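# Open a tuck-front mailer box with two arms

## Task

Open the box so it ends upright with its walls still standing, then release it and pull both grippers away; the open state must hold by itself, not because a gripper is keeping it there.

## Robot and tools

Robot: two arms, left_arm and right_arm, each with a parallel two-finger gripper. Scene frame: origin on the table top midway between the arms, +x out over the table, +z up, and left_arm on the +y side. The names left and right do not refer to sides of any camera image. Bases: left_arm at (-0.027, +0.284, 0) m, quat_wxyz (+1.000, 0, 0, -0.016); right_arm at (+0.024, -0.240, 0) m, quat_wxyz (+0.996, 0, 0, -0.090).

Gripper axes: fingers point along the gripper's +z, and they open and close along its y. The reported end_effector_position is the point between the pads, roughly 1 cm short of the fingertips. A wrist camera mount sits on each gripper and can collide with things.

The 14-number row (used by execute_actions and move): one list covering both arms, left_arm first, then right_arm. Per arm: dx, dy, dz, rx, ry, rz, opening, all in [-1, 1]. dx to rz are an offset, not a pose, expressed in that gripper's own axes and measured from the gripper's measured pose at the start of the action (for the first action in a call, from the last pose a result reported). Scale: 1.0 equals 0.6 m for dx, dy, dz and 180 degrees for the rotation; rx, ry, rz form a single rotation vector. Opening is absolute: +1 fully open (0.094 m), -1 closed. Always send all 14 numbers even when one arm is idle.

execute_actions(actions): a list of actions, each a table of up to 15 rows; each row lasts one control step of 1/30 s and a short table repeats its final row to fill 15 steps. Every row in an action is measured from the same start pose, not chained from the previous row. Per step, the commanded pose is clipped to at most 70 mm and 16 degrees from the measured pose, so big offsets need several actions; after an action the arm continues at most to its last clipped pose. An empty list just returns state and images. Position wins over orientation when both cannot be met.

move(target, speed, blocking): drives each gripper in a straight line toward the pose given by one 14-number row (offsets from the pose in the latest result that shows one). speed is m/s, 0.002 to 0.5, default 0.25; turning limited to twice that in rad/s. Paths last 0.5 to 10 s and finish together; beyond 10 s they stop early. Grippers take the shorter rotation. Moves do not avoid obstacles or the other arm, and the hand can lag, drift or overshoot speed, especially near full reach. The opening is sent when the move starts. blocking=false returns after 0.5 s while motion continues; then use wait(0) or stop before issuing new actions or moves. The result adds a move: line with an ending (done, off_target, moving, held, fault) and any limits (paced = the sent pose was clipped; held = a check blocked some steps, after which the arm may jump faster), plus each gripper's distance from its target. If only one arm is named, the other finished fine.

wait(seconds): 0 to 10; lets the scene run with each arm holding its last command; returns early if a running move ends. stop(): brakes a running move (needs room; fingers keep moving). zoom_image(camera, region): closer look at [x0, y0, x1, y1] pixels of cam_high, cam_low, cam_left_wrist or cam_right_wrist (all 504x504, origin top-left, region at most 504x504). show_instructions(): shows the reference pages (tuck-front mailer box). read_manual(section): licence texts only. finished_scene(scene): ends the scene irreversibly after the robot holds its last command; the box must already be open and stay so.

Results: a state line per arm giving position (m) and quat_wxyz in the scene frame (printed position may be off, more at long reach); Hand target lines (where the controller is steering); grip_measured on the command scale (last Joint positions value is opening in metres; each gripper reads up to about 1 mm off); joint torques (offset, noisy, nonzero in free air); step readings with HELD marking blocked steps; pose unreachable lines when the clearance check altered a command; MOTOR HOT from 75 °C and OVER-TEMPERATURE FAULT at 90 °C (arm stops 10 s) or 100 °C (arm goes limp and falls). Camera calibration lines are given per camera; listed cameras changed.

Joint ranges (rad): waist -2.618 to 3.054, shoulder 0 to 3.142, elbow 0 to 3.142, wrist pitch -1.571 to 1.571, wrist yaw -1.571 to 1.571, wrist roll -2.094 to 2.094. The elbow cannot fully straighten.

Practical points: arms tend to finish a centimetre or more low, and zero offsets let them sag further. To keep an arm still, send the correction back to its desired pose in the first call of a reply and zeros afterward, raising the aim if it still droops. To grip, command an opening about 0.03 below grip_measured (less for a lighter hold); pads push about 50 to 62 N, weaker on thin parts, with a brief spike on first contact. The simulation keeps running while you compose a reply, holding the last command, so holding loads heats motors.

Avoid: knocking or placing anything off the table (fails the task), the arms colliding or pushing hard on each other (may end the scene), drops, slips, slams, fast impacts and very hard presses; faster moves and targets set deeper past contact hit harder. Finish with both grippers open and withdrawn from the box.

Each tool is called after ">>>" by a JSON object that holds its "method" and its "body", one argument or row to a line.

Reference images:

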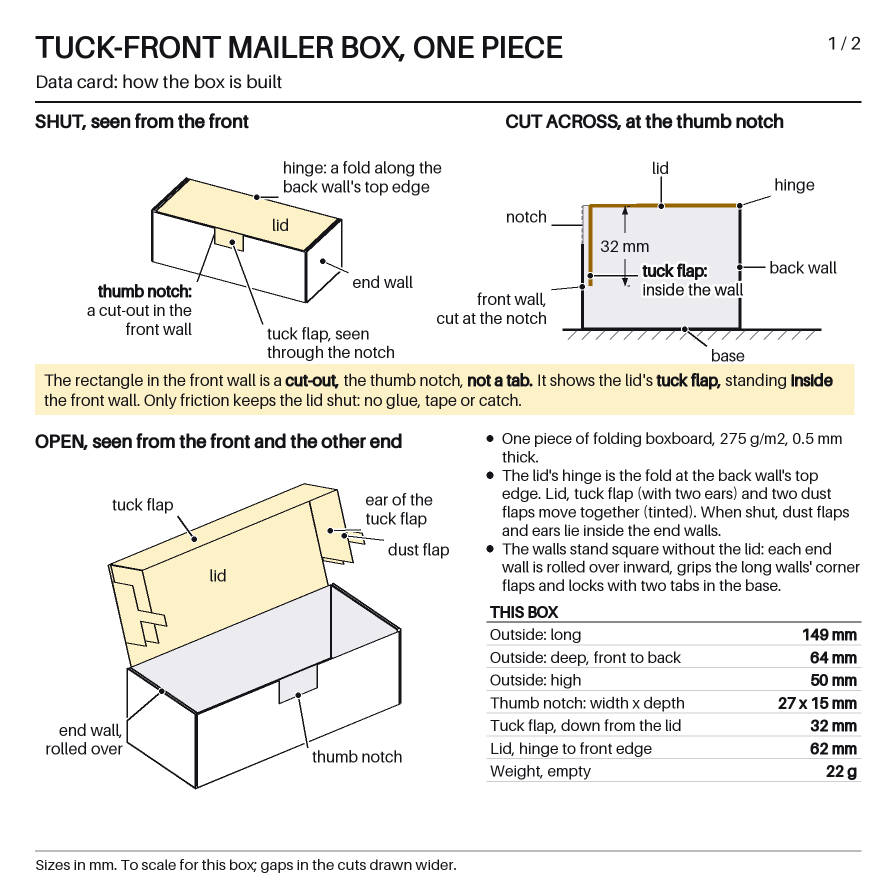

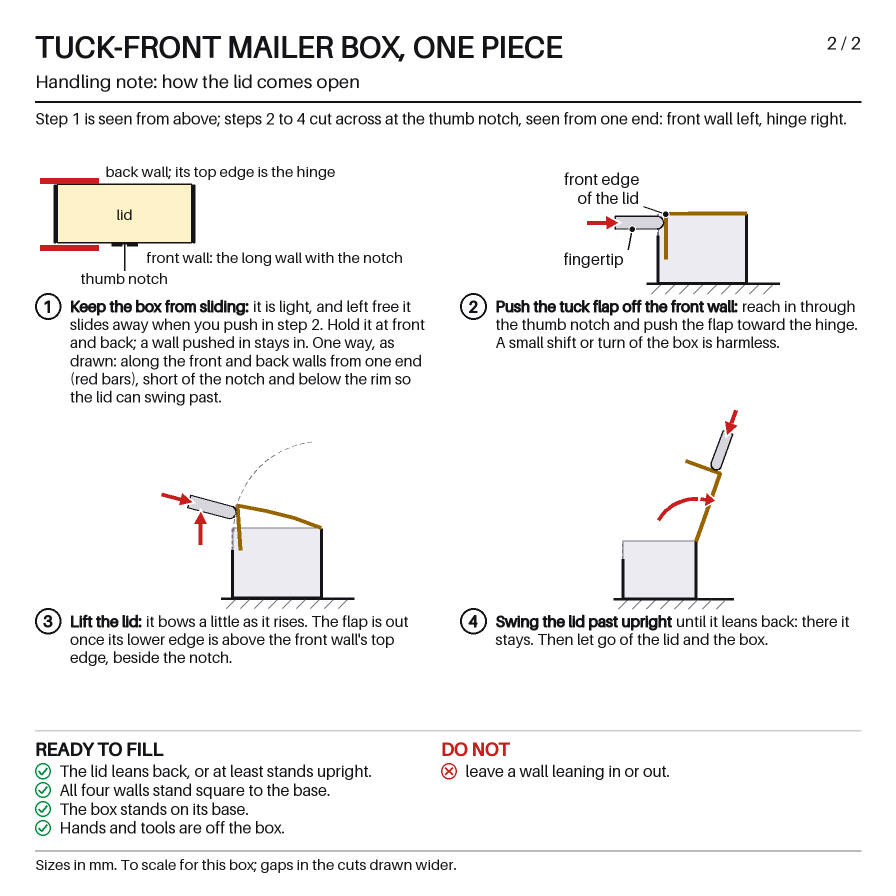

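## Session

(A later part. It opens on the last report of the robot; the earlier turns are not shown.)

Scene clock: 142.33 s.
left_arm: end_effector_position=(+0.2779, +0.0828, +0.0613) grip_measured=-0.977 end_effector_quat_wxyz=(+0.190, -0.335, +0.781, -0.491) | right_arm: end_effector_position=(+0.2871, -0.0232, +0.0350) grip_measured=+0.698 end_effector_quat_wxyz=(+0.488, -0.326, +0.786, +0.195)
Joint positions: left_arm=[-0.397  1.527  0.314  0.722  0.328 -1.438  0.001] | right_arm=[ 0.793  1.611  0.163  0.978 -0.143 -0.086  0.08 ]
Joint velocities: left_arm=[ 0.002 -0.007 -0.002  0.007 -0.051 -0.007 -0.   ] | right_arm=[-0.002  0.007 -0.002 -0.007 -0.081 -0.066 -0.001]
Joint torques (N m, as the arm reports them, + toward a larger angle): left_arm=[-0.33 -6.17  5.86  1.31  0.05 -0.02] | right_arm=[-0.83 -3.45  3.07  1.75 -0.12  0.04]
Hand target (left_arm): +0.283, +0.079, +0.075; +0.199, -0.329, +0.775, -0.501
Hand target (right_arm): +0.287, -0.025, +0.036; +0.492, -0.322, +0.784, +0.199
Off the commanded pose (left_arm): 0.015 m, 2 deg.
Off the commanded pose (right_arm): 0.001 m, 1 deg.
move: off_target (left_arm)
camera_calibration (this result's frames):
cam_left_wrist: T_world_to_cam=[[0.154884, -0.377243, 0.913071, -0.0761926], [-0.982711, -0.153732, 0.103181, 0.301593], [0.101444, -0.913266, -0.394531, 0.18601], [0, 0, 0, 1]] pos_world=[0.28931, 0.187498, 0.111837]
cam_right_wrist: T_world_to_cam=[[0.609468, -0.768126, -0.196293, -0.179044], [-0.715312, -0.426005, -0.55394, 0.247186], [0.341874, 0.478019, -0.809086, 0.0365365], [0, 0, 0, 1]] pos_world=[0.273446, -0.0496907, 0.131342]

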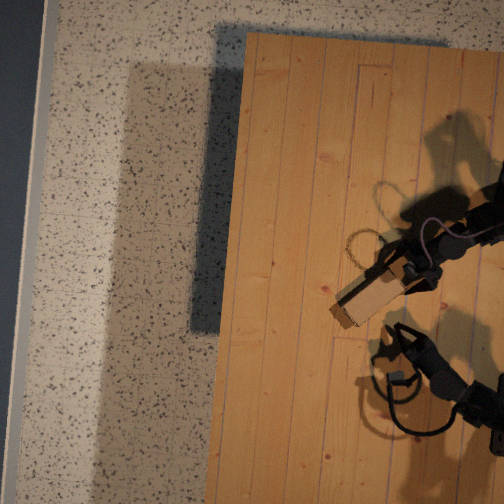

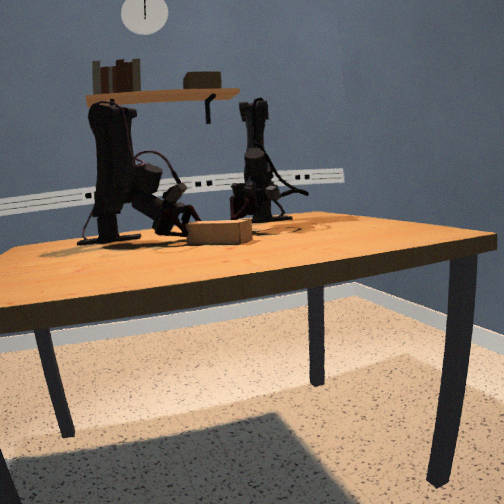

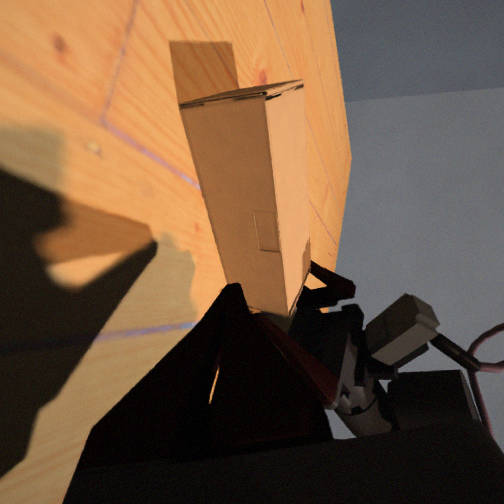

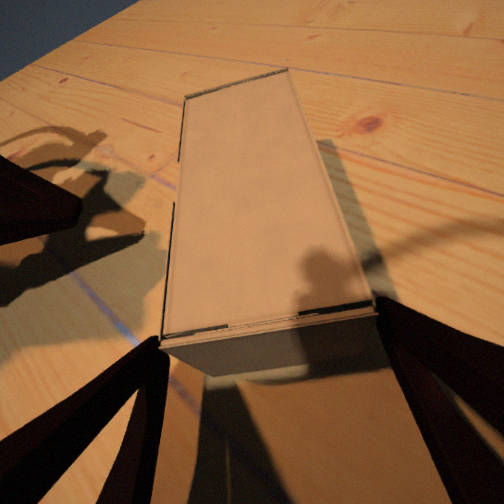

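>>> {"method": "move", "body": {
  "target": [0,-0.03,0.025,0.02,0,0,-1,-0.006,0,0.036,0,-0.008,0,0.7],
  "speed": 0.08
}}

>>> {"method": "zoom_image", "body": {
  "camera": "cam_left_wrist",
  "region": [150,60,410,340]
}}

Scene clock: 155.53 s.
left_arm: end_effector_position=(+0.2840, +0.0753, +0.0593) grip_measured=-0.977 end_effector_quat_wxyz=(+0.188, -0.339, +0.773, -0.502) | right_arm: end_effector_position=(+0.2945, -0.0162, +0.0192) grip_measured=+0.698 end_effector_quat_wxyz=(+0.480, -0.326, +0.791, +0.194)
Joint positions: left_arm=[-0.412  1.596  0.328  0.804  0.321 -1.47   0.001] | right_arm=[ 0.799  1.75   0.201  1.063 -0.139 -0.08   0.08 ]
Joint velocities: left_arm=[-0.002  0.022  0.002  0.037 -0.051 -0.066 -0.001] | right_arm=[-0.012 -0.007 -0.002  0.037 -0.037 -0.051 -0.001]
Joint torques (N m, as the arm reports them, + toward a larger angle): left_arm=[-0.8  -3.86  6.11  1.72  0.01 -0.01] | right_arm=[ 0.96 -4.19  4.83  1.75  0.01  0.02]
Hand target (left_arm): +0.293, +0.068, +0.071; +0.200, -0.329, +0.765, -0.516
Hand target (right_arm): +0.302, -0.009, +0.029; +0.498, -0.323, +0.780, +0.199
Off the commanded pose (left_arm): 0.017 m, 3 deg.
Off the commanded pose (right_arm): 0.014 m, 2 deg.
move: off_target (left_arm, right_arm)
camera_calibration (this result's frames):
cam_left_wrist: T_world_to_cam=[[0.153545, -0.350106, 0.92404, -0.080397], [-0.982194, -0.156521, 0.103905, 0.306748], [0.108254, -0.923541, -0.367904, 0.174929], [0, 0, 0, 1]] pos_world=[0.294694, 0.181419, 0.106775]
cam_right_wrist: T_world_to_cam=[[0.606083, -0.769645, -0.200776, -0.180221], [-0.72452, -0.430031, -0.538651, 0.24906], [0.32823, 0.471933, -0.818257, 0.0220279], [0, 0, 0, 1]] pos_world=[0.282448, -0.0419982, 0.115997]

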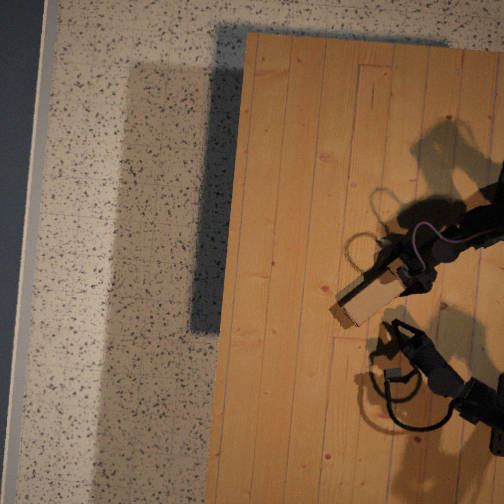

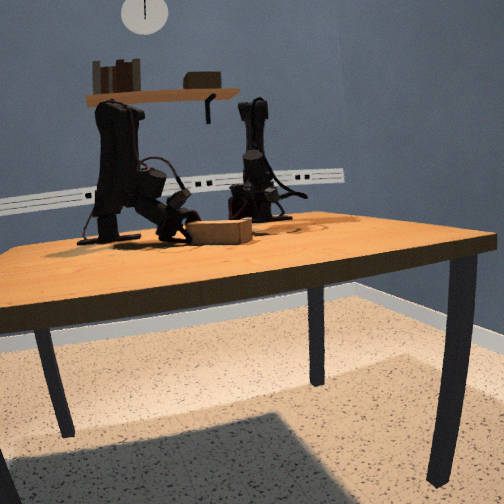

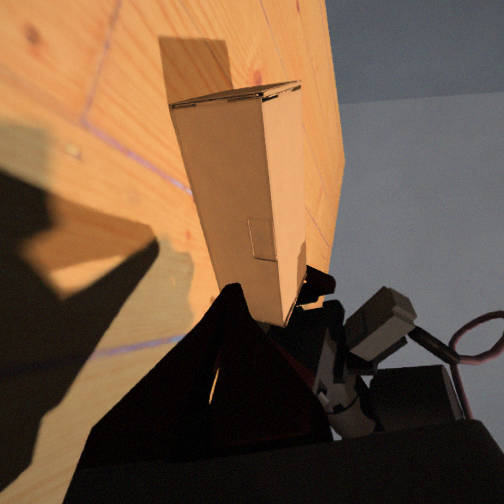

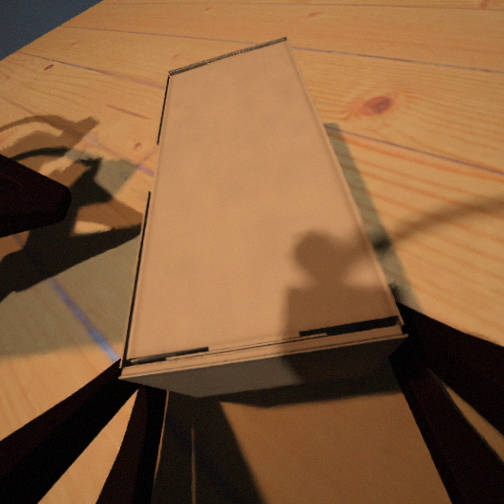

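Region (150, 60, 410, 340) of cam_left_wrist's 504x504 image, scaled by 1.800, with more detail than that image has; it fills the left 468 columns of this view, and the rest is white.

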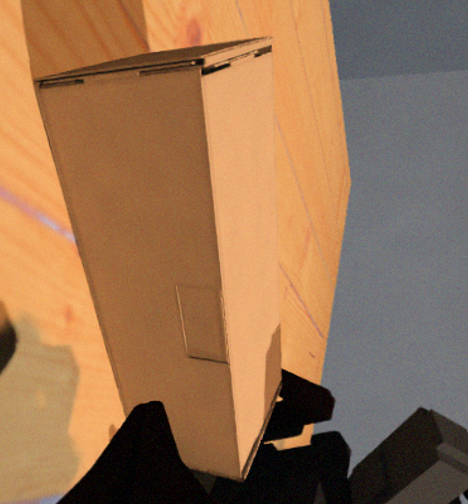

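>>> {"method": "move", "body": {
  "target": [0,-0.051,0.062,0.015,0,0,-1,-0.03,0,0.014,0,-0.014,0,0.55],
  "speed": 0.06
}}

Scene clock: 169.03 s.
left_arm: end_effector_position=(+0.3089, +0.0502, +0.0594) grip_measured=-0.977 end_effector_quat_wxyz=(+0.183, -0.344, +0.768, -0.507) | right_arm: end_effector_position=(+0.3007, -0.0119, +0.0254) grip_measured=+0.552 end_effector_quat_wxyz=(+0.489, -0.322, +0.786, +0.198)
Joint positions: left_arm=[-0.457  1.716  0.453  0.812  0.285 -1.51   0.001] | right_arm=[ 0.799  1.751  0.221  1.064 -0.139 -0.074  0.073]
Joint velocities: left_arm=[ 0.007 -0.002 -0.022  0.022  0.007  0.007  0.   ] | right_arm=[ 0.017 -0.002 -0.002 -0.007  0.007 -0.007 -0.001]
Joint torques (N m, as the arm reports them, + toward a larger angle): left_arm=[-0.74 -4.97  6.11  1.75  0.   -0.02] | right_arm=[ 0.91 -4.82  4.94  1.53  0.01  0.03]
Hand target (left_arm): +0.317, +0.043, +0.071; +0.195, -0.335, +0.761, -0.521
Hand target (right_arm): +0.305, -0.005, +0.031; +0.497, -0.321, +0.780, +0.202
Off the commanded pose (left_arm): 0.016 m, 2 deg.
Off the commanded pose (right_arm): 0.010 m, 1 deg.
move: off_target (left_arm)
camera_calibration (this result's frames):
cam_left_wrist: T_world_to_cam=[[0.160777, -0.333737, 0.928854, -0.0964511], [-0.980861, -0.158747, 0.112741, 0.326444], [0.109827, -0.929203, -0.352872, 0.148086], [0, 0, 0, 1]] pos_world=[0.319439, 0.157235, 0.105041]
cam_right_wrist: T_world_to_cam=[[0.606778, -0.767978, -0.205015, -0.179431], [-0.718081, -0.419011, -0.555688, 0.257352], [0.340852, 0.484396, -0.805717, 0.0189964], [0, 0, 0, 1]] pos_world=[0.287199, -0.0391675, 0.121527]

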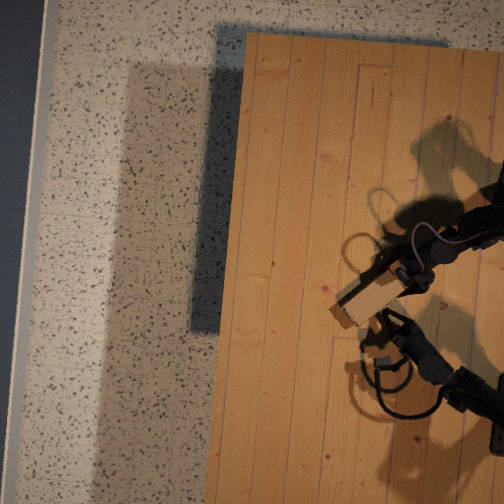

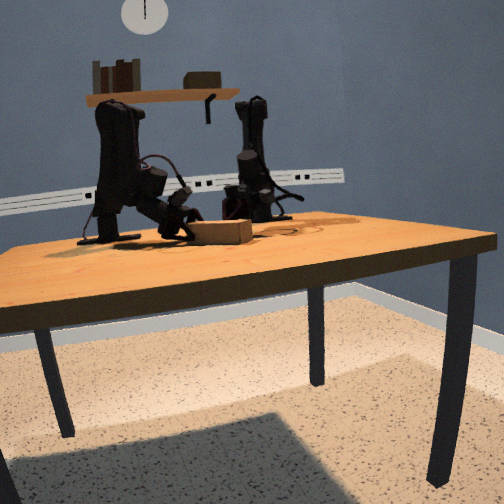

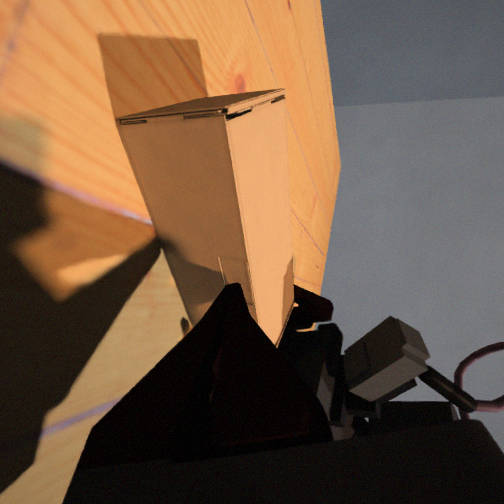

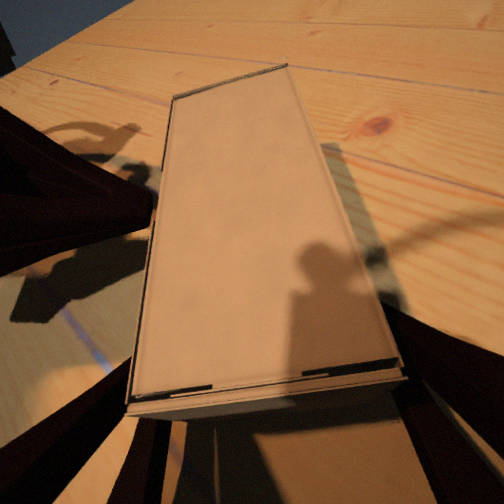

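>>> {"method": "execute_actions", "body": {
  "actions": [
    [[0,-0.026,0.008,0.013,0,0,-1,-0.012,0,0.005,0,-0.006,0,0.52],[0,-0.026,0.008,0.013,0,0,-1,-0.012,0,0.005,0,-0.006,0,0.49],[0,-0.026,0.008,0.013,0,0,-1,-0.012,0,0.005,0,-0.006,0,0.46],[0,-0.026,0.008,0.013,0,0,-1,-0.012,0,0.005,0,-0.006,0,0.43],[0,-0.026,0.008,0.013,0,0,-1,-0.012,0,0.005,0,-0.006,0,0.41],[0,-0.026,0.008,0.013,0,0,-1,-0.012,0,0.005,0,-0.006,0,0.39],[0,-0.026,0.008,0.013,0,0,-1,-0.012,0,0.005,0,-0.006,0,0.375],[0,-0.026,0.008,0.013,0,0,-1,-0.012,0,0.005,0,-0.006,0,0.36],[0,-0.026,0.008,0.013,0,0,-1,-0.012,0,0.005,0,-0.006,0,0.345]]
  ]
}}

>>> {"method": "zoom_image", "body": {
  "camera": "cam_left_wrist",
  "region": [180,220,320,360]
}}

>>> {"method": "zoom_image", "body": {
  "camera": "cam_right_wrist",
  "region": [80,130,240,290]
}}

Scene clock: 184.03 s.
left_arm: end_effector_position=(+0.3091, +0.0504, +0.0594) grip_measured=-0.977 end_effector_quat_wxyz=(+0.180, -0.350, +0.766, -0.508) | right_arm: end_effector_position=(+0.3007, -0.0119, +0.0254) grip_measured=+0.348 end_effector_quat_wxyz=(+0.489, -0.322, +0.786, +0.198)
Joint positions: left_arm=[-0.457  1.716  0.453  0.812  0.284 -1.524  0.001] | right_arm=[ 0.799  1.751  0.221  1.064 -0.139 -0.073  0.063]
Joint velocities: left_arm=[-0.002  0.022 -0.002  0.022  0.095  0.051 -0.001] | right_arm=[-0.007 -0.012 -0.002  0.022  0.007 -0.051 -0.   ]
Joint torques (N m, as the arm reports them, + toward a larger angle): left_arm=[-0.55 -5.35  6.08  1.71  0.03 -0.03] | right_arm=[ 0.28 -5.06  4.48  1.53 -0.04  0.02]
Hand target (left_arm): +0.317, +0.043, +0.072; +0.190, -0.340, +0.758, -0.523
Hand target (right_arm): +0.305, -0.008, +0.031; +0.496, -0.320, +0.782, +0.201
Off the commanded pose (left_arm): 0.016 m, 2 deg.
Off the commanded pose (right_arm): 0.008 m, 1 deg.
Step readings (end_effector_position):
0: left_arm (+0.3091, +0.0504, +0.0594) | right_arm (+0.3007, -0.0119, +0.0254)
1: left_arm (+0.3091, +0.0504, +0.0594) | right_arm (+0.3007, -0.0119, +0.0254)
2: left_arm (+0.3091, +0.0504, +0.0594) | right_arm (+0.3007, -0.0119, +0.0254)
4: left_arm (+0.3091, +0.0504, +0.0594) | right_arm (+0.3007, -0.0119, +0.0254)
8: left_arm (+0.3091, +0.0504, +0.0594) | right_arm (+0.3007, -0.0119, +0.0254)
15: end_effector_position above
camera_calibration (this result's frames):
cam_left_wrist: T_world_to_cam=[[0.171692, -0.324457, 0.930188, -0.100321], [-0.978626, -0.164666, 0.123196, 0.325592], [0.113198, -0.931457, -0.345794, 0.146852], [0, 0, 0, 1]] pos_world=[0.319233, 0.15785, 0.103986]
cam_right_wrist: T_world_to_cam=[[0.606598, -0.76803, -0.205348, -0.179369], [-0.718285, -0.418754, -0.555618, 0.257414], [0.340742, 0.484535, -0.80568, 0.0190303], [0, 0, 0, 1]] pos_world=[0.287217, -0.0391887, 0.121523]

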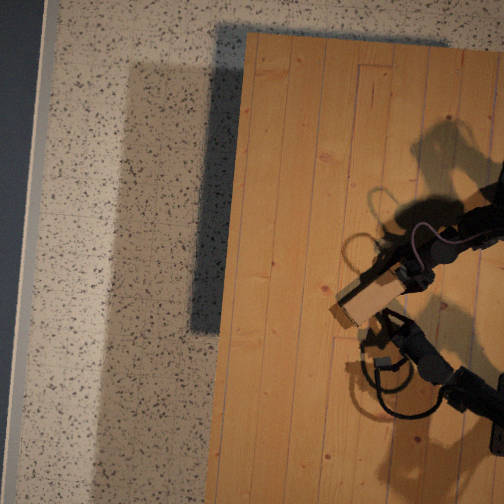

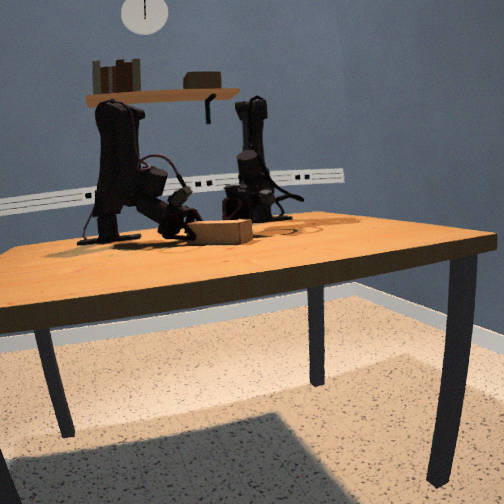

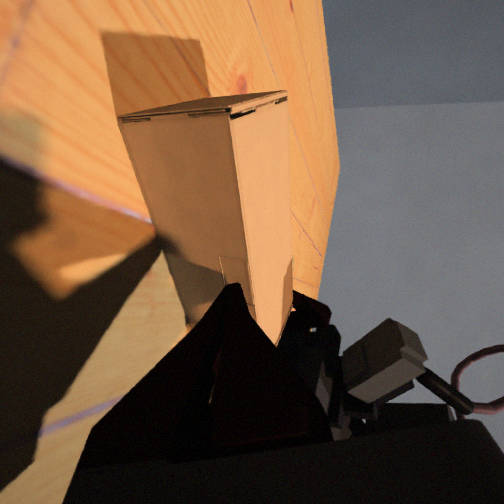

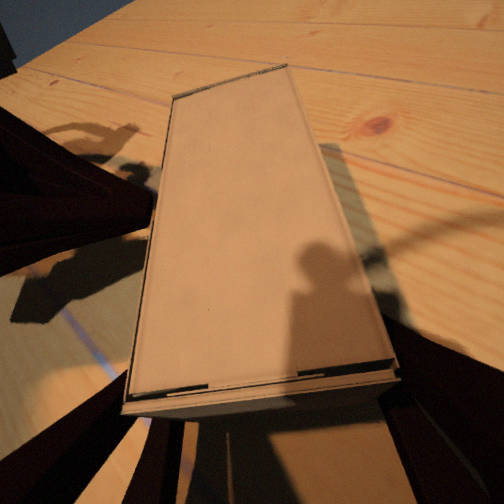

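Region (180, 220, 320, 360) of cam_left_wrist's 504x504 image, scaled by 3.600, with more detail than that image has.

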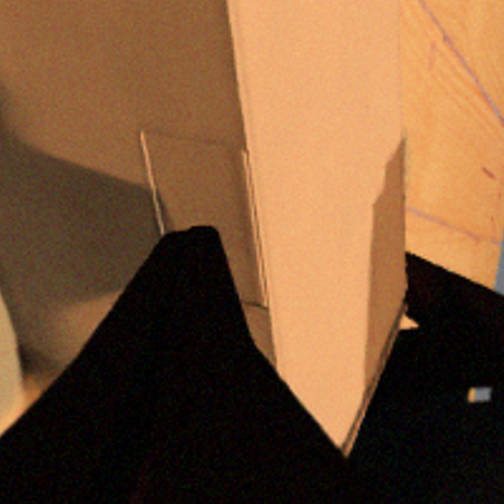

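Region (80, 130, 240, 290) of cam_right_wrist's 504x504 image, scaled by 3.150, with more detail than that image has.

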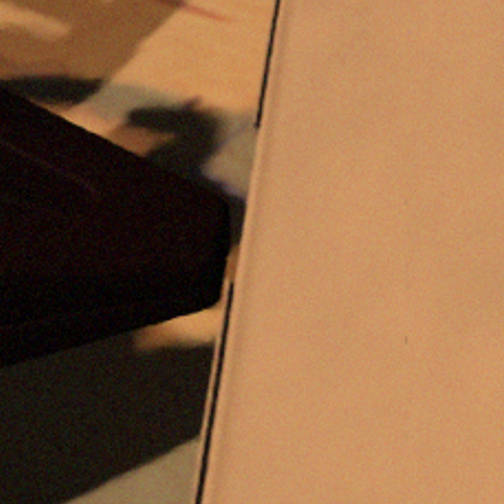

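>>> {"method": "move", "body": {
  "target": [-0.012,-0.03,0.016,0.012,0,0.004,-1,-0.012,0,0.005,0,-0.006,0,0.33],
  "speed": 0.03
}}

>>> {"method": "zoom_image", "body": {
  "camera": "cam_left_wrist",
  "region": [180,220,320,360]
}}

>>> {"method": "zoom_image", "body": {
  "camera": "cam_right_wrist",
  "region": [80,130,240,290]
}}

Scene clock: 191.43 s.
left_arm: end_effector_position=(+0.3147, +0.0467, +0.0614) grip_measured=-0.977 end_effector_quat_wxyz=(+0.179, -0.347, +0.765, -0.512) | right_arm: end_effector_position=(+0.3018, -0.0131, +0.0253) grip_measured=+0.334 end_effector_quat_wxyz=(+0.489, -0.318, +0.788, +0.195)
Joint positions: left_arm=[-0.455  1.734  0.478  0.812  0.292 -1.525  0.001] | right_arm=[ 0.799  1.751  0.221  1.064 -0.13  -0.069  0.063]
Joint velocities: left_arm=[ 0.017 -0.017 -0.007 -0.007  0.066 -0.022 -0.   ] | right_arm=[-0.017  0.002 -0.007 -0.007  0.022 -0.022  0.   ]
Joint torques (N m, as the arm reports them, + toward a larger angle): left_arm=[ 0.81 -5.26  6.48  1.55  0.11  0.07] | right_arm=[ 0.36 -5.06  4.49  1.55 -0.12  0.  ]
Hand target (left_arm): +0.326, +0.045, +0.071; +0.190, -0.342, +0.758, -0.521
Hand target (right_arm): +0.305, -0.008, +0.031; +0.496, -0.320, +0.782, +0.201
Off the commanded pose (left_arm): 0.015 m, 2 deg.
Off the commanded pose (right_arm): 0.008 m, 1 deg.
move: off_target (left_arm)
camera_calibration (this result's frames):
cam_left_wrist: T_world_to_cam=[[0.165768, -0.319014, 0.93314, -0.102914], [-0.980056, -0.158446, 0.119934, 0.330594], [0.109591, -0.934411, -0.338917, 0.144298], [0, 0, 0, 1]] pos_world=[0.325247, 0.154383, 0.105289]
cam_right_wrist: T_world_to_cam=[[0.598558, -0.774451, -0.204826, -0.178717], [-0.722674, -0.411703, -0.555196, 0.259059], [0.345645, 0.48034, -0.806104, 0.0176422], [0, 0, 0, 1]] pos_world=[0.28809, -0.0402265, 0.121444]

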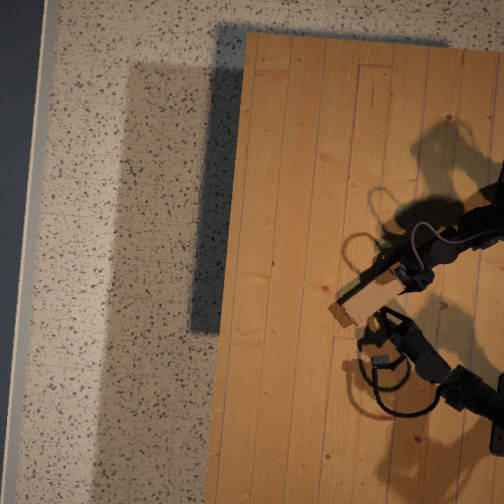

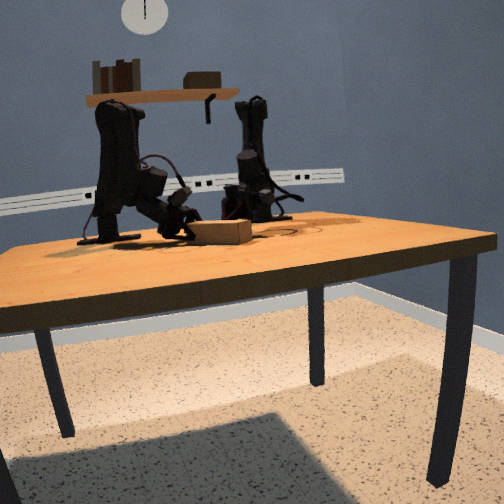

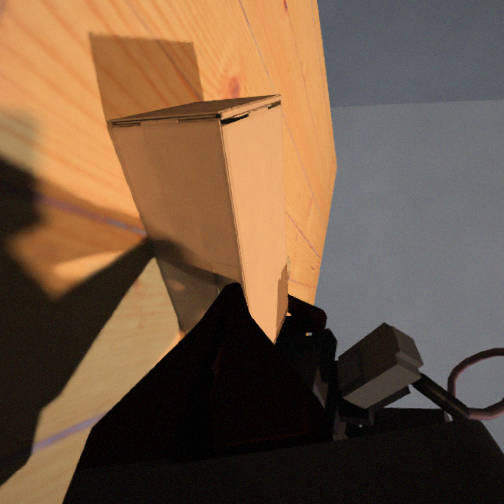

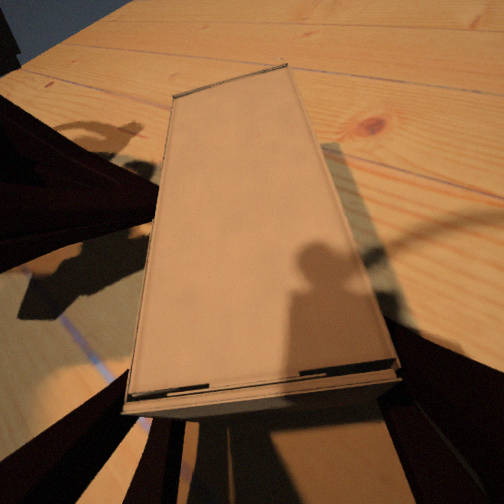

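Region (180, 220, 320, 360) of cam_left_wrist's 504x504 image, scaled by 3.600, with more detail than that image has.

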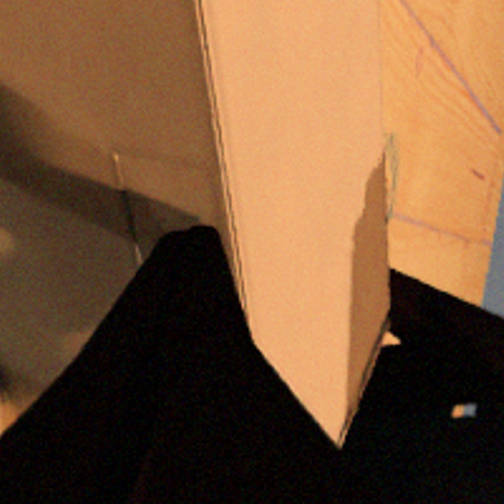

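Region (80, 130, 240, 290) of cam_right_wrist's 504x504 image, scaled by 3.150, with more detail than that image has.

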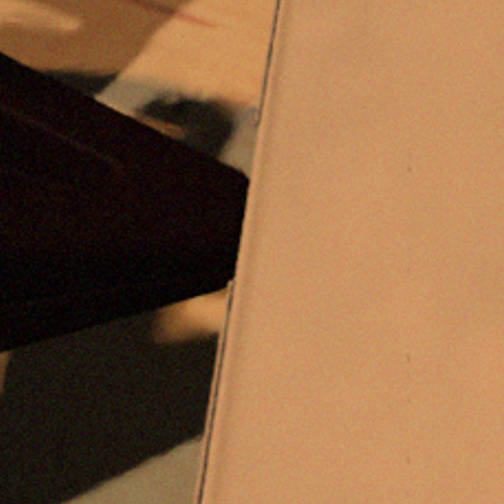

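>>> {"method": "move", "body": {
  "target": [-0.011,-0.037,0.001,0.01,0,0.004,-1,-0.012,0.004,0.005,-0.003,-0.006,0,0.33],
  "speed": 0.03
}}

>>> {"method": "zoom_image", "body": {
  "camera": "cam_left_wrist",
  "region": [140,180,320,360]
}}

Scene clock: 200.73 s.
left_arm: end_effector_position=(+0.3169, +0.0478, +0.0597) grip_measured=-0.977 end_effector_quat_wxyz=(+0.173, -0.351, +0.768, -0.507) | right_arm: end_effector_position=(+0.3022, -0.0135, +0.0252) grip_measured=+0.334 end_effector_quat_wxyz=(+0.490, -0.317, +0.789, +0.195)
Joint positions: left_arm=[-0.445  1.734  0.494  0.777  0.303 -1.522  0.001] | right_arm=[ 0.799  1.751  0.221  1.064 -0.127 -0.067  0.063]
Joint velocities: left_arm=[ 0.002  0.007 -0.002  0.007 -0.022 -0.007  0.001] | right_arm=[-0.012 -0.002 -0.012 -0.007 -0.022 -0.051 -0.   ]
Joint torques (N m, as the arm reports them, + toward a larger angle): left_arm=[ 0.66 -8.26  6.35  1.35  0.14  0.09] | right_arm=[ 0.59 -5.13  4.47  1.5  -0.12  0.02]
Hand target (left_arm): +0.327, +0.046, +0.081; +0.188, -0.340, +0.759, -0.523
Hand target (right_arm): +0.304, -0.007, +0.030; +0.495, -0.318, +0.783, +0.202
Off the commanded pose (left_arm): 0.024 m, 3 deg.
Off the commanded pose (right_arm): 0.008 m, 1 deg.
move: off_target (left_arm)
camera_calibration (this result's frames):
cam_left_wrist: T_world_to_cam=[[0.181461, -0.325058, 0.928121, -0.105749], [-0.978073, -0.157744, 0.13598, 0.331555], [0.102204, -0.932445, -0.346555, 0.14727], [0, 0, 0, 1]] pos_world=[0.328423, 0.155248, 0.1041]
cam_right_wrist: T_world_to_cam=[[0.59595, -0.77633, -0.205318, -0.178411], [-0.724271, -0.409218, -0.554952, 0.259638], [0.346806, 0.47943, -0.806147, 0.0173178], [0, 0, 0, 1]] pos_world=[0.288367, -0.0405601, 0.121416]

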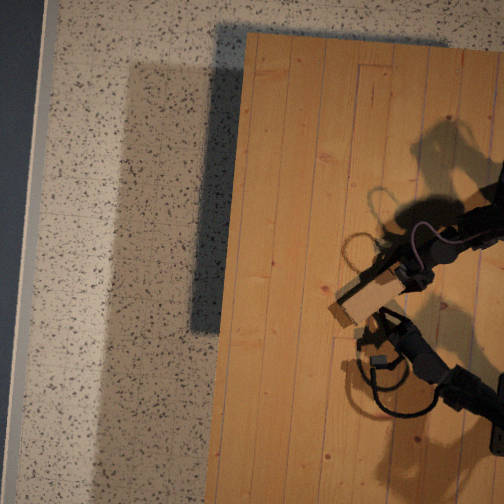

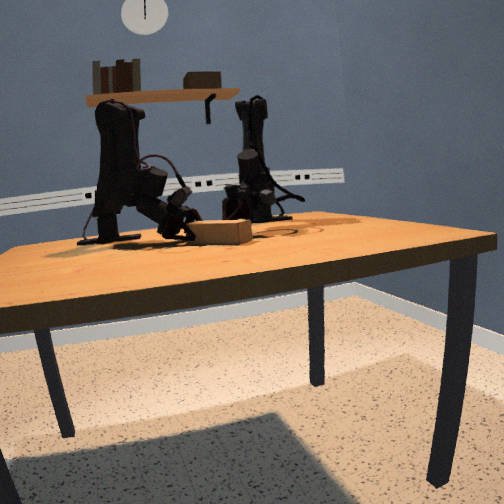

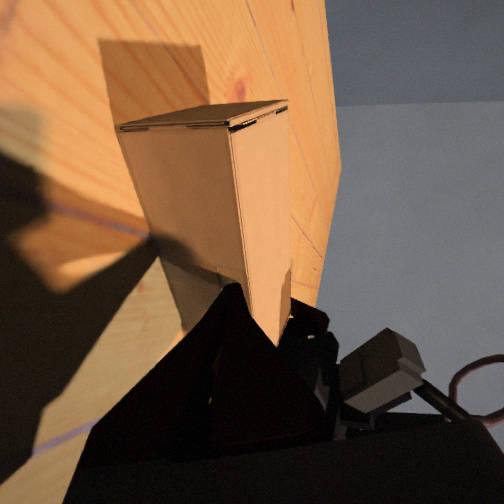

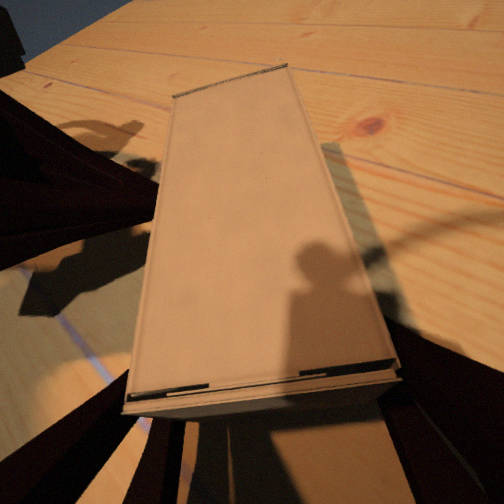

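Region (140, 180, 320, 360) of cam_left_wrist's 504x504 image, scaled by 2.800, with more detail than that image has.

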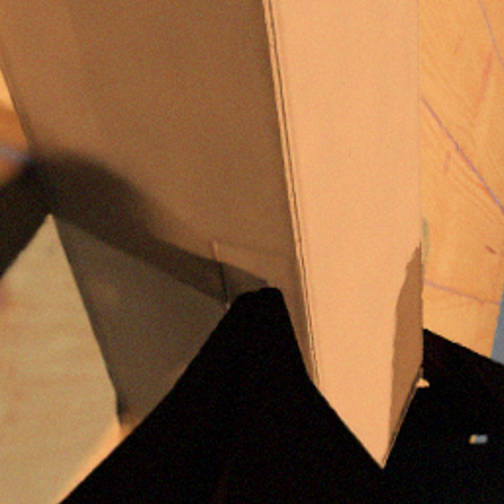

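>>> {"method": "execute_actions", "body": {
  "actions": [
    [[-0.008,-0.039,0,0.019,0,0.005,-1,-0.012,0.004,0.005,-0.003,-0.006,0,0.33],[-0.008,-0.041,0,0.02,0,0.005,-1,-0.012,0.004,0.005,-0.003,-0.006,0,0.33],[-0.008,-0.043,-0.001,0.022,0,0.005,-1,-0.012,0.004,0.005,-0.003,-0.006,0,0.33],[-0.008,-0.045,-0.002,0.023,0,0.005,-1,-0.012,0.004,0.005,-0.003,-0.006,0,0.33],[-0.008,-0.047,-0.003,0.025,0,0.005,-1,-0.012,0.004,0.005,-0.003,-0.006,0,0.33],[-0.008,-0.049,-0.003,0.026,0,0.006,-1,-0.012,0.004,0.005,-0.003,-0.006,0,0.33],[-0.008,-0.051,-0.004,0.028,0,0.006,-1,-0.012,0.004,0.005,-0.003,-0.006,0,0.33],[-0.008,-0.053,-0.005,0.029,0,0.007,-1,-0.012,0.004,0.005,-0.003,-0.006,0,0.33],[-0.008,-0.055,-0.006,0.03,0,0.007,-1,-0.012,0.004,0.005,-0.003,-0.006,0,0.33],[-0.008,-0.058,-0.007,0.032,0,0.008,-1,-0.012,0.004,0.005,-0.003,-0.006,0,0.33]]
  ]
}}

>>> {"method": "wait", "body": {
  "seconds": 0.3
}}

Scene clock: 216.53 s.
left_arm: end_effector_position=(+0.3179, +0.0482, +0.0619) grip_measured=-0.977 end_effector_quat_wxyz=(+0.173, -0.349, +0.766, -0.512) | right_arm: end_effector_position=(+0.3022, -0.0135, +0.0252) grip_measured=+0.334 end_effector_quat_wxyz=(+0.489, -0.316, +0.789, +0.195)
Joint positions: left_arm=[-0.438  1.734  0.494  0.786  0.316 -1.522  0.001] | right_arm=[ 0.799  1.751  0.221  1.064 -0.127 -0.065  0.063]
Joint velocities: left_arm=[ 0.002  0.007  0.002 -0.037  0.066  0.022 -0.   ] | right_arm=[ 0.007  0.002 -0.002 -0.022  0.037 -0.022  0.   ]
Joint torques (N m, as the arm reports them, + toward a larger angle): left_arm=[ 0.7  -8.64  5.78  1.87  0.14  0.  ] | right_arm=[ 0.57 -5.2   4.48  1.54 -0.08 -0.02]
Hand target (left_arm): +0.329, +0.046, +0.092; +0.197, -0.331, +0.746, -0.542
Hand target (right_arm): +0.305, -0.008, +0.030; +0.496, -0.317, +0.783, +0.201
Off the commanded pose (left_arm): 0.033 m, 5 deg.
Off the commanded pose (right_arm): 0.008 m, 1 deg.
Step readings (end_effector_position):
0: left_arm (+0.3169, +0.0478, +0.0597) | right_arm (+0.3022, -0.0135, +0.0252)
1: left_arm (+0.3169, +0.0478, +0.0597) | right_arm (+0.3022, -0.0135, +0.0252)
2: left_arm (+0.3169, +0.0480, +0.0598) | right_arm (+0.3022, -0.0135, +0.0252)
4: left_arm (+0.3171, +0.0483, +0.0598) | right_arm (+0.3022, -0.0135, +0.0252)
8: left_arm (+0.3176, +0.0485, +0.0607) | right_arm (+0.3022, -0.0135, +0.0252)
15: end_effector_position above
camera_calibration (this result's frames):
cam_left_wrist: T_world_to_cam=[[0.175217, -0.317374, 0.931972, -0.106462], [-0.97945, -0.152231, 0.132302, 0.332675], [0.099886, -0.936002, -0.337526, 0.148658], [0, 0, 0, 1]] pos_world=[0.329644, 0.155999, 0.105382]
cam_right_wrist: T_world_to_cam=[[0.594868, -0.776629, -0.207313, -0.178038], [-0.725471, -0.407656, -0.554535, 0.260011], [0.346155, 0.480274, -0.805924, 0.0175201], [0, 0, 0, 1]] pos_world=[0.288475, -0.040689, 0.121396]

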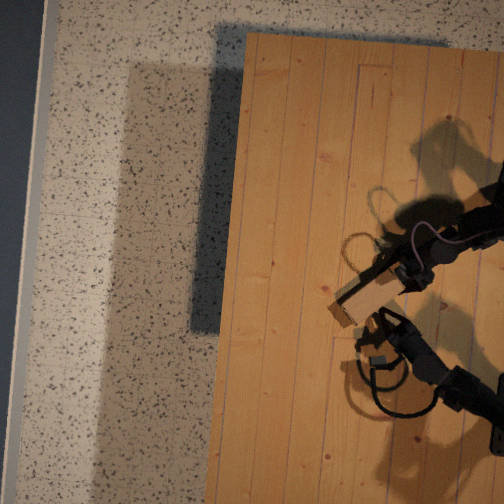

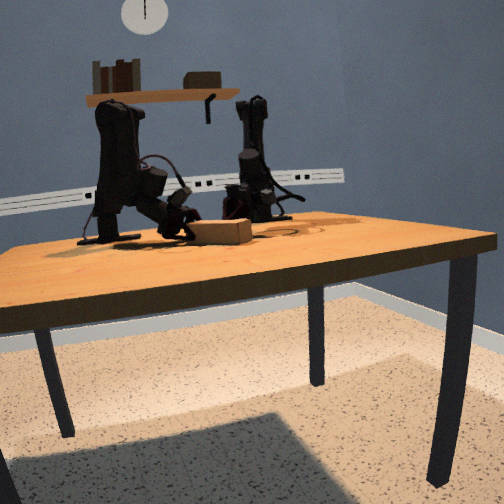

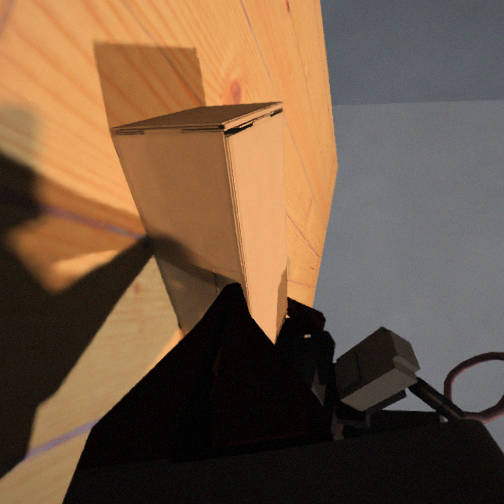

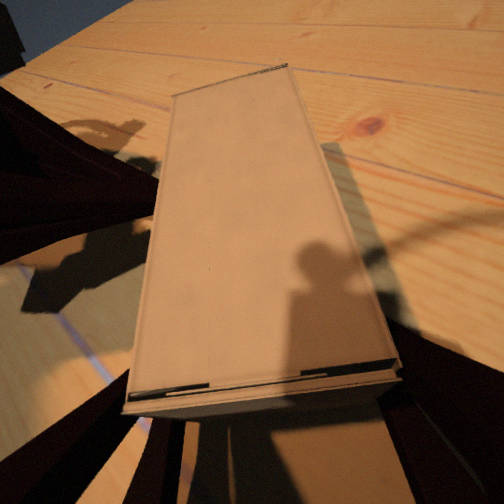

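Scene clock: 216.83 s.
left_arm: end_effector_position=(+0.3180, +0.0483, +0.0620) grip_measured=-0.977 end_effector_quat_wxyz=(+0.173, -0.348, +0.766, -0.512) | right_arm: end_effector_position=(+0.3022, -0.0135, +0.0252) grip_measured=+0.334 end_effector_quat_wxyz=(+0.489, -0.316, +0.789, +0.195)
Joint positions: left_arm=[-0.438  1.734  0.494  0.786  0.317 -1.522  0.001] | right_arm=[ 0.799  1.751  0.221  1.064 -0.127 -0.064  0.063]
Joint velocities: left_arm=[-0.007 -0.007 -0.017  0.11   0.007 -0.037  0.   ] | right_arm=[-0.017  0.012  0.002  0.022 -0.022  0.007  0.   ]
Joint torques (N m, as the arm reports them, + toward a larger angle): left_arm=[ 0.7  -8.6   5.78  1.87  0.14  0.  ] | right_arm=[ 0.52 -5.14  4.43  1.51 -0.09  0.01]
Hand target (left_arm): +0.329, +0.046, +0.092; +0.197, -0.331, +0.746, -0.542
Hand target (right_arm): +0.305, -0.008, +0.030; +0.496, -0.317, +0.783, +0.201
Off the commanded pose (left_arm): 0.033 m, 5 deg.
Off the commanded pose (right_arm): 0.008 m, 1 deg.
wait: 0.30 s; at rest by 0.17 s
camera_calibration (this result's frames):
cam_left_wrist: T_world_to_cam=[[0.174982, -0.317068, 0.932121, -0.10649], [-0.979479, -0.152226, 0.132092, 0.332773], [0.100011, -0.936106, -0.337198, 0.148686], [0, 0, 0, 1]] pos_world=[0.329708, 0.156078, 0.105442]
cam_right_wrist: T_world_to_cam=[[0.594688, -0.776679, -0.207645, -0.177976], [-0.725671, -0.407396, -0.554465, 0.260073], [0.346047, 0.480415, -0.805886, 0.0175537], [0, 0, 0, 1]] pos_world=[0.288493, -0.0407104, 0.121392]

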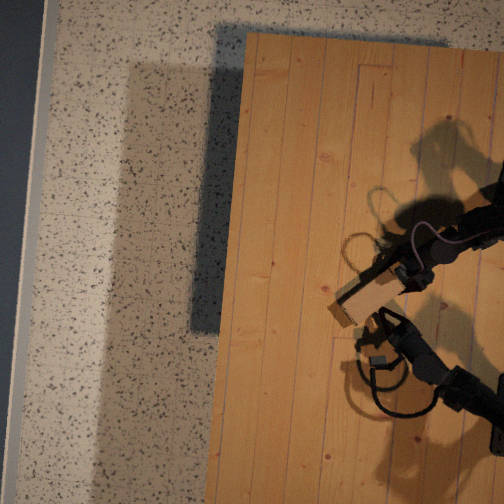

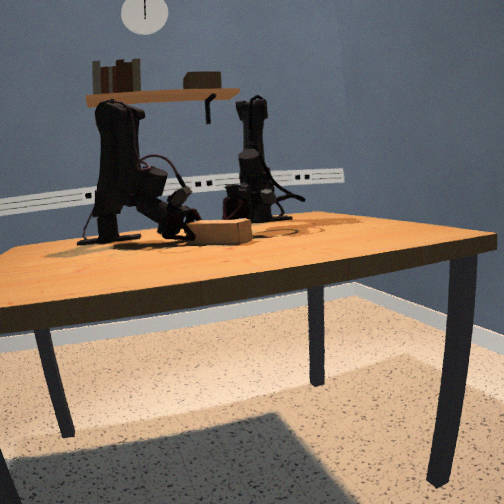

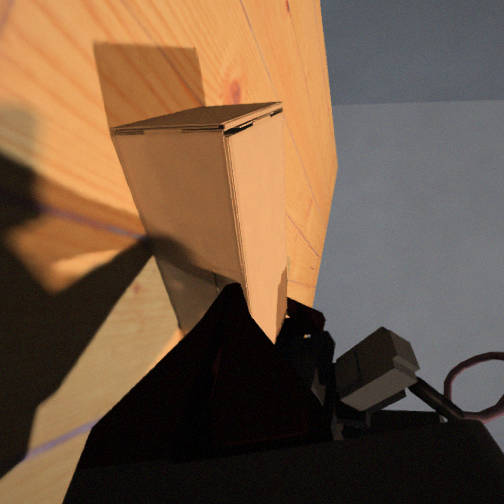

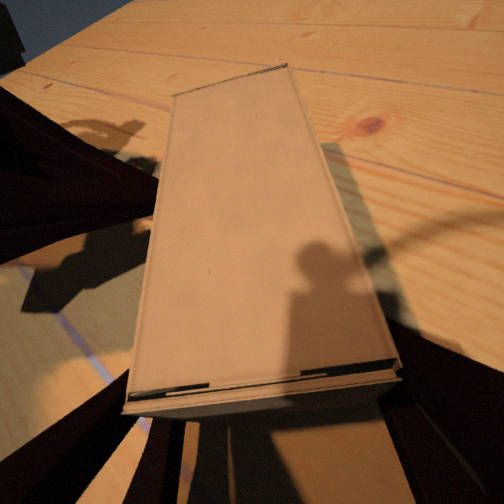

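>>> {"method": "execute_actions", "body": {
  "actions": [
    [[-0.008,-0.055,-0.007,0.03,0,0.008,-1,-0.012,0.004,0.005,-0.003,-0.006,0,0.33],[-0.008,-0.058,-0.007,0.032,0,0.008,-1,-0.012,0.004,0.005,-0.003,-0.006,0,0.33],[-0.008,-0.061,-0.008,0.034,0,0.009,-1,-0.012,0.004,0.005,-0.003,-0.006,0,0.33],[-0.008,-0.064,-0.008,0.036,0,0.01,-1,-0.012,0.004,0.005,-0.003,-0.006,0,0.33],[-0.008,-0.067,-0.009,0.038,0,0.011,-1,-0.012,0.004,0.005,-0.003,-0.006,0,0.33],[-0.008,-0.07,-0.009,0.04,0,0.011,-1,-0.012,0.004,0.005,-0.003,-0.006,0,0.33],[-0.008,-0.073,-0.01,0.042,0,0.012,-1,-0.012,0.004,0.005,-0.003,-0.006,0,0.33],[-0.008,-0.076,-0.011,0.044,0,0.013,-1,-0.012,0.004,0.005,-0.003,-0.006,0,0.33]]
  ]
}}

Scene clock: 228.70 s.
left_arm: end_effector_position=(+0.3231, +0.0469, +0.0807) grip_measured=-0.977 end_effector_quat_wxyz=(+0.187, -0.334, +0.752, -0.536) | right_arm: end_effector_position=(+0.3022, -0.0135, +0.0252) grip_measured=+0.334 end_effector_quat_wxyz=(+0.489, -0.316, +0.789, +0.195)
Joint positions: left_arm=[-0.428  1.714  0.494  0.833  0.334 -1.522  0.001] | right_arm=[ 0.799  1.751  0.221  1.064 -0.127 -0.064  0.063]
Joint velocities: left_arm=[-0.007  0.002  0.002  0.007  0.007 -0.007 -0.001] | right_arm=[-0.002 -0.007 -0.022 -0.022  0.007 -0.022 -0.001]
Joint torques (N m, as the arm reports them, + toward a larger angle): left_arm=[ 0.75 -7.72  5.95  1.76  0.13  0.01] | right_arm=[ 0.51 -5.16  4.44  1.52 -0.07  0.02]
Hand target (left_arm): +0.333, +0.045, +0.105; +0.207, -0.320, +0.736, -0.560
Hand target (right_arm): +0.305, -0.008, +0.030; +0.495, -0.316, +0.783, +0.202
Off the commanded pose (left_arm): 0.027 m, 4 deg.
Off the commanded pose (right_arm): 0.008 m, 1 deg.
Step readings (end_effector_position):
0: left_arm (+0.3180, +0.0483, +0.0620) | right_arm (+0.3022, -0.0135, +0.0252)
1: left_arm (+0.3179, +0.0483, +0.0621) | right_arm (+0.3022, -0.0135, +0.0252)
2: left_arm (+0.3183, +0.0486, +0.0625) | right_arm (+0.3022, -0.0135, +0.0252)
4: left_arm (+0.3192, +0.0491, +0.0648) | right_arm (+0.3022, -0.0135, +0.0252)
8: left_arm (+0.3217, +0.0481, +0.0745) | right_arm (+0.3022, -0.0135, +0.0252)
15: end_effector_position above
camera_calibration (this result's frames):
cam_left_wrist: T_world_to_cam=[[0.119128, -0.283734, 0.951474, -0.110401], [-0.9865, -0.142274, 0.0810872, 0.340996], [0.112362, -0.94829, -0.296853, 0.146457], [0, 0, 0, 1]] pos_world=[0.333088, 0.156074, 0.12087]
cam_right_wrist: T_world_to_cam=[[0.594507, -0.776728, -0.207977, -0.177914], [-0.72587, -0.407135, -0.554394, 0.260136], [0.345939, 0.480556, -0.805849, 0.0175874], [0, 0, 0, 1]] pos_world=[0.288511, -0.0407319, 0.121388]

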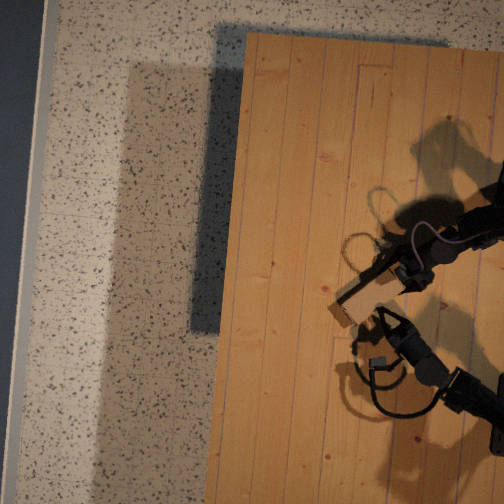

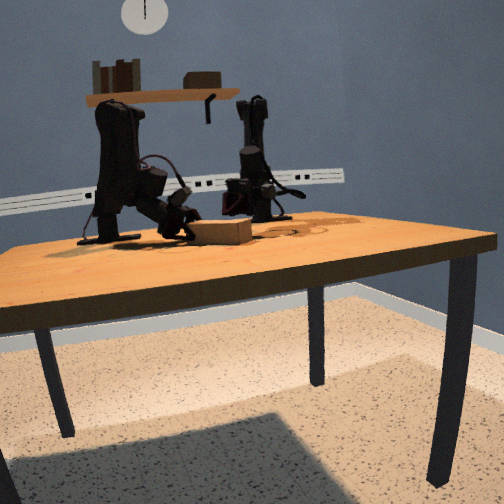

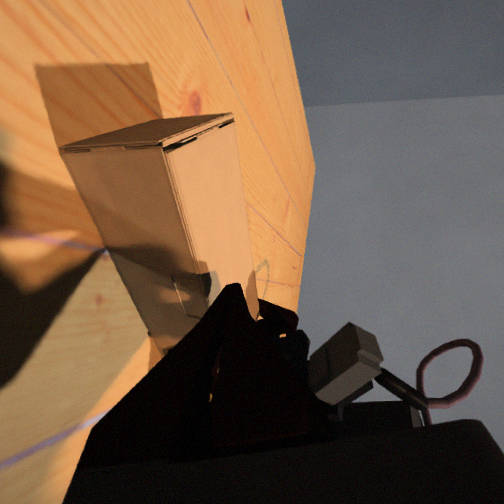

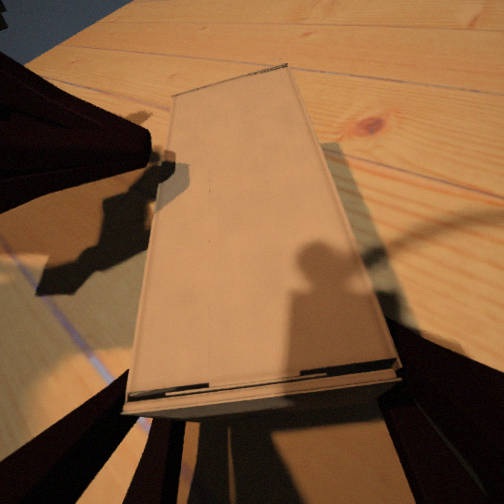

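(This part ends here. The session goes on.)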